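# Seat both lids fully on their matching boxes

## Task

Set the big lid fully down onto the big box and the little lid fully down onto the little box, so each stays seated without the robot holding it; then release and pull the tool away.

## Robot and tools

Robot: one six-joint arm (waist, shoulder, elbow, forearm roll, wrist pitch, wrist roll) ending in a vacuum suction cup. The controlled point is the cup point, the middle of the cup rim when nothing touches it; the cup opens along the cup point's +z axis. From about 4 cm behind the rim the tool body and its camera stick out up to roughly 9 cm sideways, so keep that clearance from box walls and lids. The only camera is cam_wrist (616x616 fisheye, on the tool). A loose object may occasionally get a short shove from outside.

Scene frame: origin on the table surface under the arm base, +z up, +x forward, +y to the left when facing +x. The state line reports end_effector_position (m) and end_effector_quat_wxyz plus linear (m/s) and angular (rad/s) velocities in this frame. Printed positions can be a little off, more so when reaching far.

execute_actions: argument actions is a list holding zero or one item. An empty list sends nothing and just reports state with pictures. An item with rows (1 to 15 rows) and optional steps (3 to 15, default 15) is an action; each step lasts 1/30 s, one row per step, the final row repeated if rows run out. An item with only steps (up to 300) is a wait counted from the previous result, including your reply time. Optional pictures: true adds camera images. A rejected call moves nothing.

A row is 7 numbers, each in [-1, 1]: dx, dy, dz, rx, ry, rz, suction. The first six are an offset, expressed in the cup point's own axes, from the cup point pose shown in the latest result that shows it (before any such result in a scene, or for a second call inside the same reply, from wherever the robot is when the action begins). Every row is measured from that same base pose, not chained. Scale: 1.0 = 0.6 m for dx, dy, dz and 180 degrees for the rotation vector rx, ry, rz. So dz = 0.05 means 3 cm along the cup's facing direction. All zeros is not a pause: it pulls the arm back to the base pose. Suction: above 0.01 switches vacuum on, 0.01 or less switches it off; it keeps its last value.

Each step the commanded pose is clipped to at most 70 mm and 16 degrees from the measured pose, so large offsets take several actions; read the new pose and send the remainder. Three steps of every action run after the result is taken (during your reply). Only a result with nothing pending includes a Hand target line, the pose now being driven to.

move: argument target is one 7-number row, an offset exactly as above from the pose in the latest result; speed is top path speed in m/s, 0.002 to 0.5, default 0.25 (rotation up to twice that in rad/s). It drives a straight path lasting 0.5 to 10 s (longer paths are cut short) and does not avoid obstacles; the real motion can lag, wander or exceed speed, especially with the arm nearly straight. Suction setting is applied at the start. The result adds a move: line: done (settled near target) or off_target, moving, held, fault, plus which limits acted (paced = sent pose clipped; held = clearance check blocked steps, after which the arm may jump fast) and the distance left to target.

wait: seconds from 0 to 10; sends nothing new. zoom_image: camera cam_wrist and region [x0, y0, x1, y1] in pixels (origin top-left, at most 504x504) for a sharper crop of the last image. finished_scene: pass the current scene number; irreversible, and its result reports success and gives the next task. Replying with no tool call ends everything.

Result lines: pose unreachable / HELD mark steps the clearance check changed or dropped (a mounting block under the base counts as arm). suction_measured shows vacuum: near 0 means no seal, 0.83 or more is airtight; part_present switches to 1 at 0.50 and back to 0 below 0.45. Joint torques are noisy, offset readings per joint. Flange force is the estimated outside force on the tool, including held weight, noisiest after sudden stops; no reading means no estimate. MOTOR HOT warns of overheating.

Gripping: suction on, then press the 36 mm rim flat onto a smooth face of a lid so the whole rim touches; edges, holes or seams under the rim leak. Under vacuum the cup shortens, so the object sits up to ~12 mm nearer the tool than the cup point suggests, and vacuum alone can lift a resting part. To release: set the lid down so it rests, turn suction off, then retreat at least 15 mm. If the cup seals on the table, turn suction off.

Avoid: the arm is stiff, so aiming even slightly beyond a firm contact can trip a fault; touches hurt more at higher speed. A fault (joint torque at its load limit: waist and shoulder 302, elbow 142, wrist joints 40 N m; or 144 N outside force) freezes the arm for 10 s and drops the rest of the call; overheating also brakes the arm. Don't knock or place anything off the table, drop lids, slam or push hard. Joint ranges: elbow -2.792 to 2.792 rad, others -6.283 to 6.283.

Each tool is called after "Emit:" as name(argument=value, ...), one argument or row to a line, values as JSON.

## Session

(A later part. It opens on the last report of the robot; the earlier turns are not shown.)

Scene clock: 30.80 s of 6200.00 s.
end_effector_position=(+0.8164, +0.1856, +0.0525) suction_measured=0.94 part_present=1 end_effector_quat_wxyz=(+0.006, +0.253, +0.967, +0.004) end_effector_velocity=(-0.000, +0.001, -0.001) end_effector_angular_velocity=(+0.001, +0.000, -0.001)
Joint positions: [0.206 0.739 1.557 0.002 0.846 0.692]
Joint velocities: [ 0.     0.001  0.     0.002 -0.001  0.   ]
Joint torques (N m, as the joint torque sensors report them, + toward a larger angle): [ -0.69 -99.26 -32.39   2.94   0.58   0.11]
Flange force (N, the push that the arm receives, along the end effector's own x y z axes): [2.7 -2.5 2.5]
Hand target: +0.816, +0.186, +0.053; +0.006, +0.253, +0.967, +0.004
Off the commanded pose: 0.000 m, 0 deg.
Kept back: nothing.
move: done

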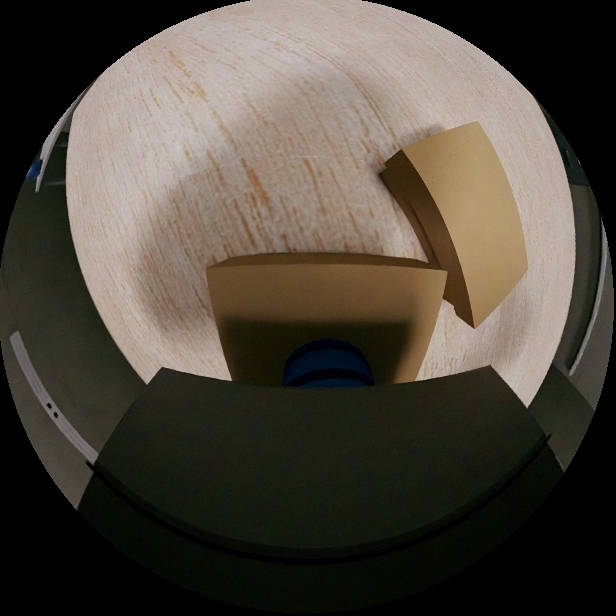

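Emit:
move(
  target=[0, 0, 0.011, 0, 0, 0, 1],
  speed=0.008,
)

Emit:
move(
  target=[0, 0, 0, 0, 0, 0, 0],
)

Emit:
move(
  target=[0.12, 0.1, -0.25, 0, 0, 0, 0],
  speed=0.1,
)

Scene clock: 32.07 s of 6200.00 s.
end_effector_position=(+0.8165, +0.1856, +0.0459) suction_measured=0.94 part_present=1 end_effector_quat_wxyz=(+0.006, +0.253, +0.967, +0.004) end_effector_velocity=(-0.001, -0.000, +0.000) end_effector_angular_velocity=(+0.000, +0.001, +0.001)
Joint positions: [0.206 0.746 1.558 0.002 0.837 0.692]
Joint velocities: [-0.    -0.001  0.     0.     0.001 -0.001]
Joint torques (N m, as the joint torque sensors report them, + toward a larger angle): [  0.18 -99.2  -31.74   2.8    0.44   0.29]
Flange force (N, the push that the arm receives, along the end effector's own x y z axes): [1.4 -3.1 1.6]
Hand target: +0.817, +0.186, +0.046; +0.006, +0.253, +0.967, +0.004
Off the commanded pose: 0.000 m, 0 deg.
Kept back: nothing.
move: done

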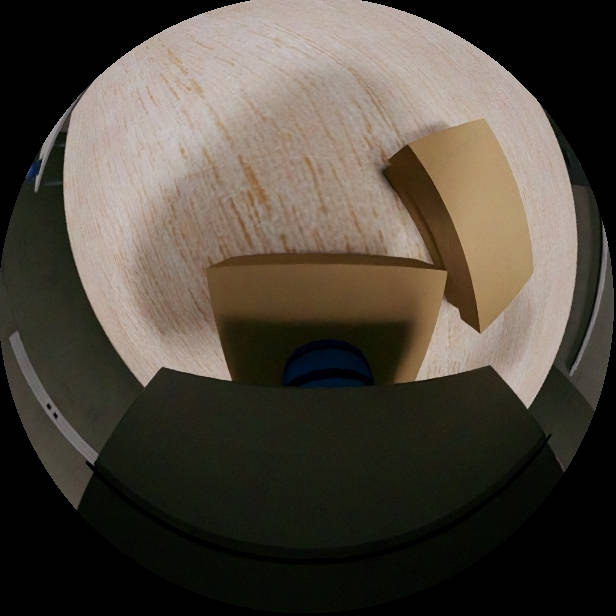

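Scene clock: 32.57 s of 6200.00 s.
end_effector_position=(+0.8165, +0.1856, +0.0459) suction_measured=0.00 part_present=0 end_effector_quat_wxyz=(+0.006, +0.253, +0.967, +0.004) end_effector_velocity=(+0.000, -0.000, -0.000) end_effector_angular_velocity=(-0.000, -0.001, -0.001)
Joint positions: [0.206 0.746 1.558 0.002 0.837 0.692]
Joint velocities: [-0.    -0.     0.001 -0.    -0.001  0.   ]
Joint torques (N m, as the joint torque sensors report them, + toward a larger angle): [  0.66 -94.88 -29.14   2.96   0.61   0.24]
Flange force (N, the push that the arm receives, along the end effector's own x y z axes): [0.5 -2.8 -3.2]
Hand target: +0.817, +0.186, +0.046; +0.006, +0.253, +0.967, +0.004
Off the commanded pose: 0.000 m, 0 deg.
Kept back: nothing.
move: done

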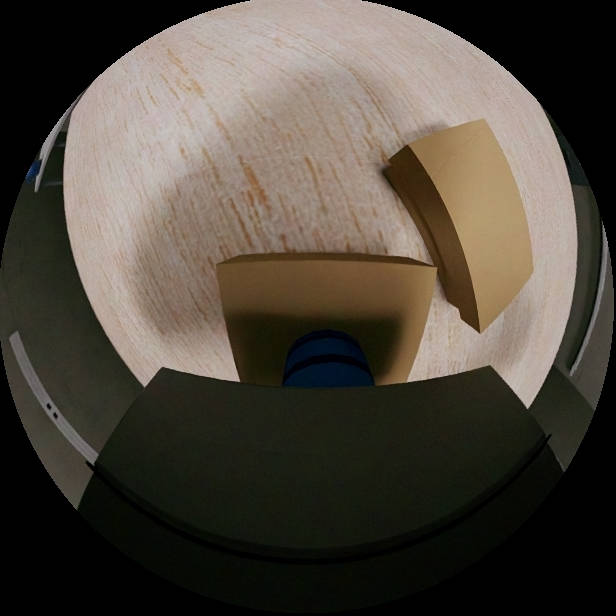

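Scene clock: 34.67 s of 6200.00 s.
end_effector_position=(+0.7807, +0.2728, +0.1956) suction_measured=0.00 part_present=0 end_effector_quat_wxyz=(+0.006, +0.253, +0.967, +0.004) end_effector_velocity=(-0.000, +0.001, -0.001) end_effector_angular_velocity=(-0.000, +0.002, +0.000)
Joint positions: [0.318 0.592 1.51  0.002 1.039 0.804]
Joint velocities: [ 0.001  0.001 -0.001  0.001  0.001  0.   ]
Joint torques (N m, as the joint torque sensors report them, + toward a larger angle): [ -0.31 -91.5  -36.51   3.41   0.47   0.15]
Flange force (N, the push that the arm receives, along the end effector's own x y z axes): [1.3 -2.2 2.9]
Hand target: +0.781, +0.273, +0.196; +0.006, +0.253, +0.967, +0.004
Off the commanded pose: 0.000 m, 0 deg.
Kept back: nothing.
move: done

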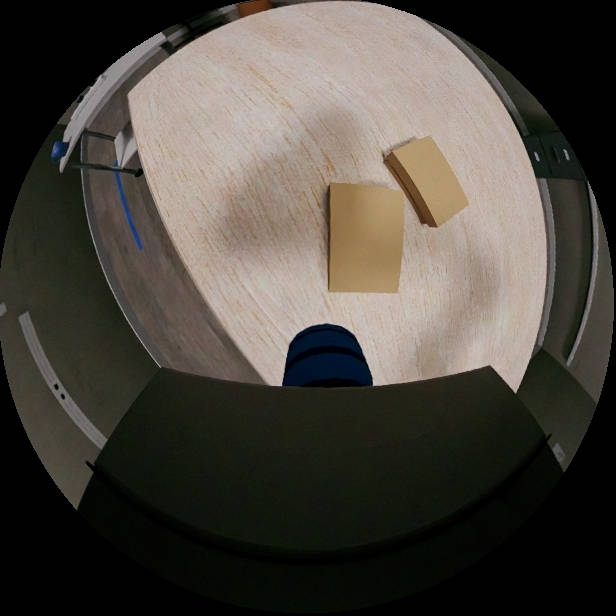

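Emit:
finished_scene(
  scene=2,
)

The scene is finished: the task was done.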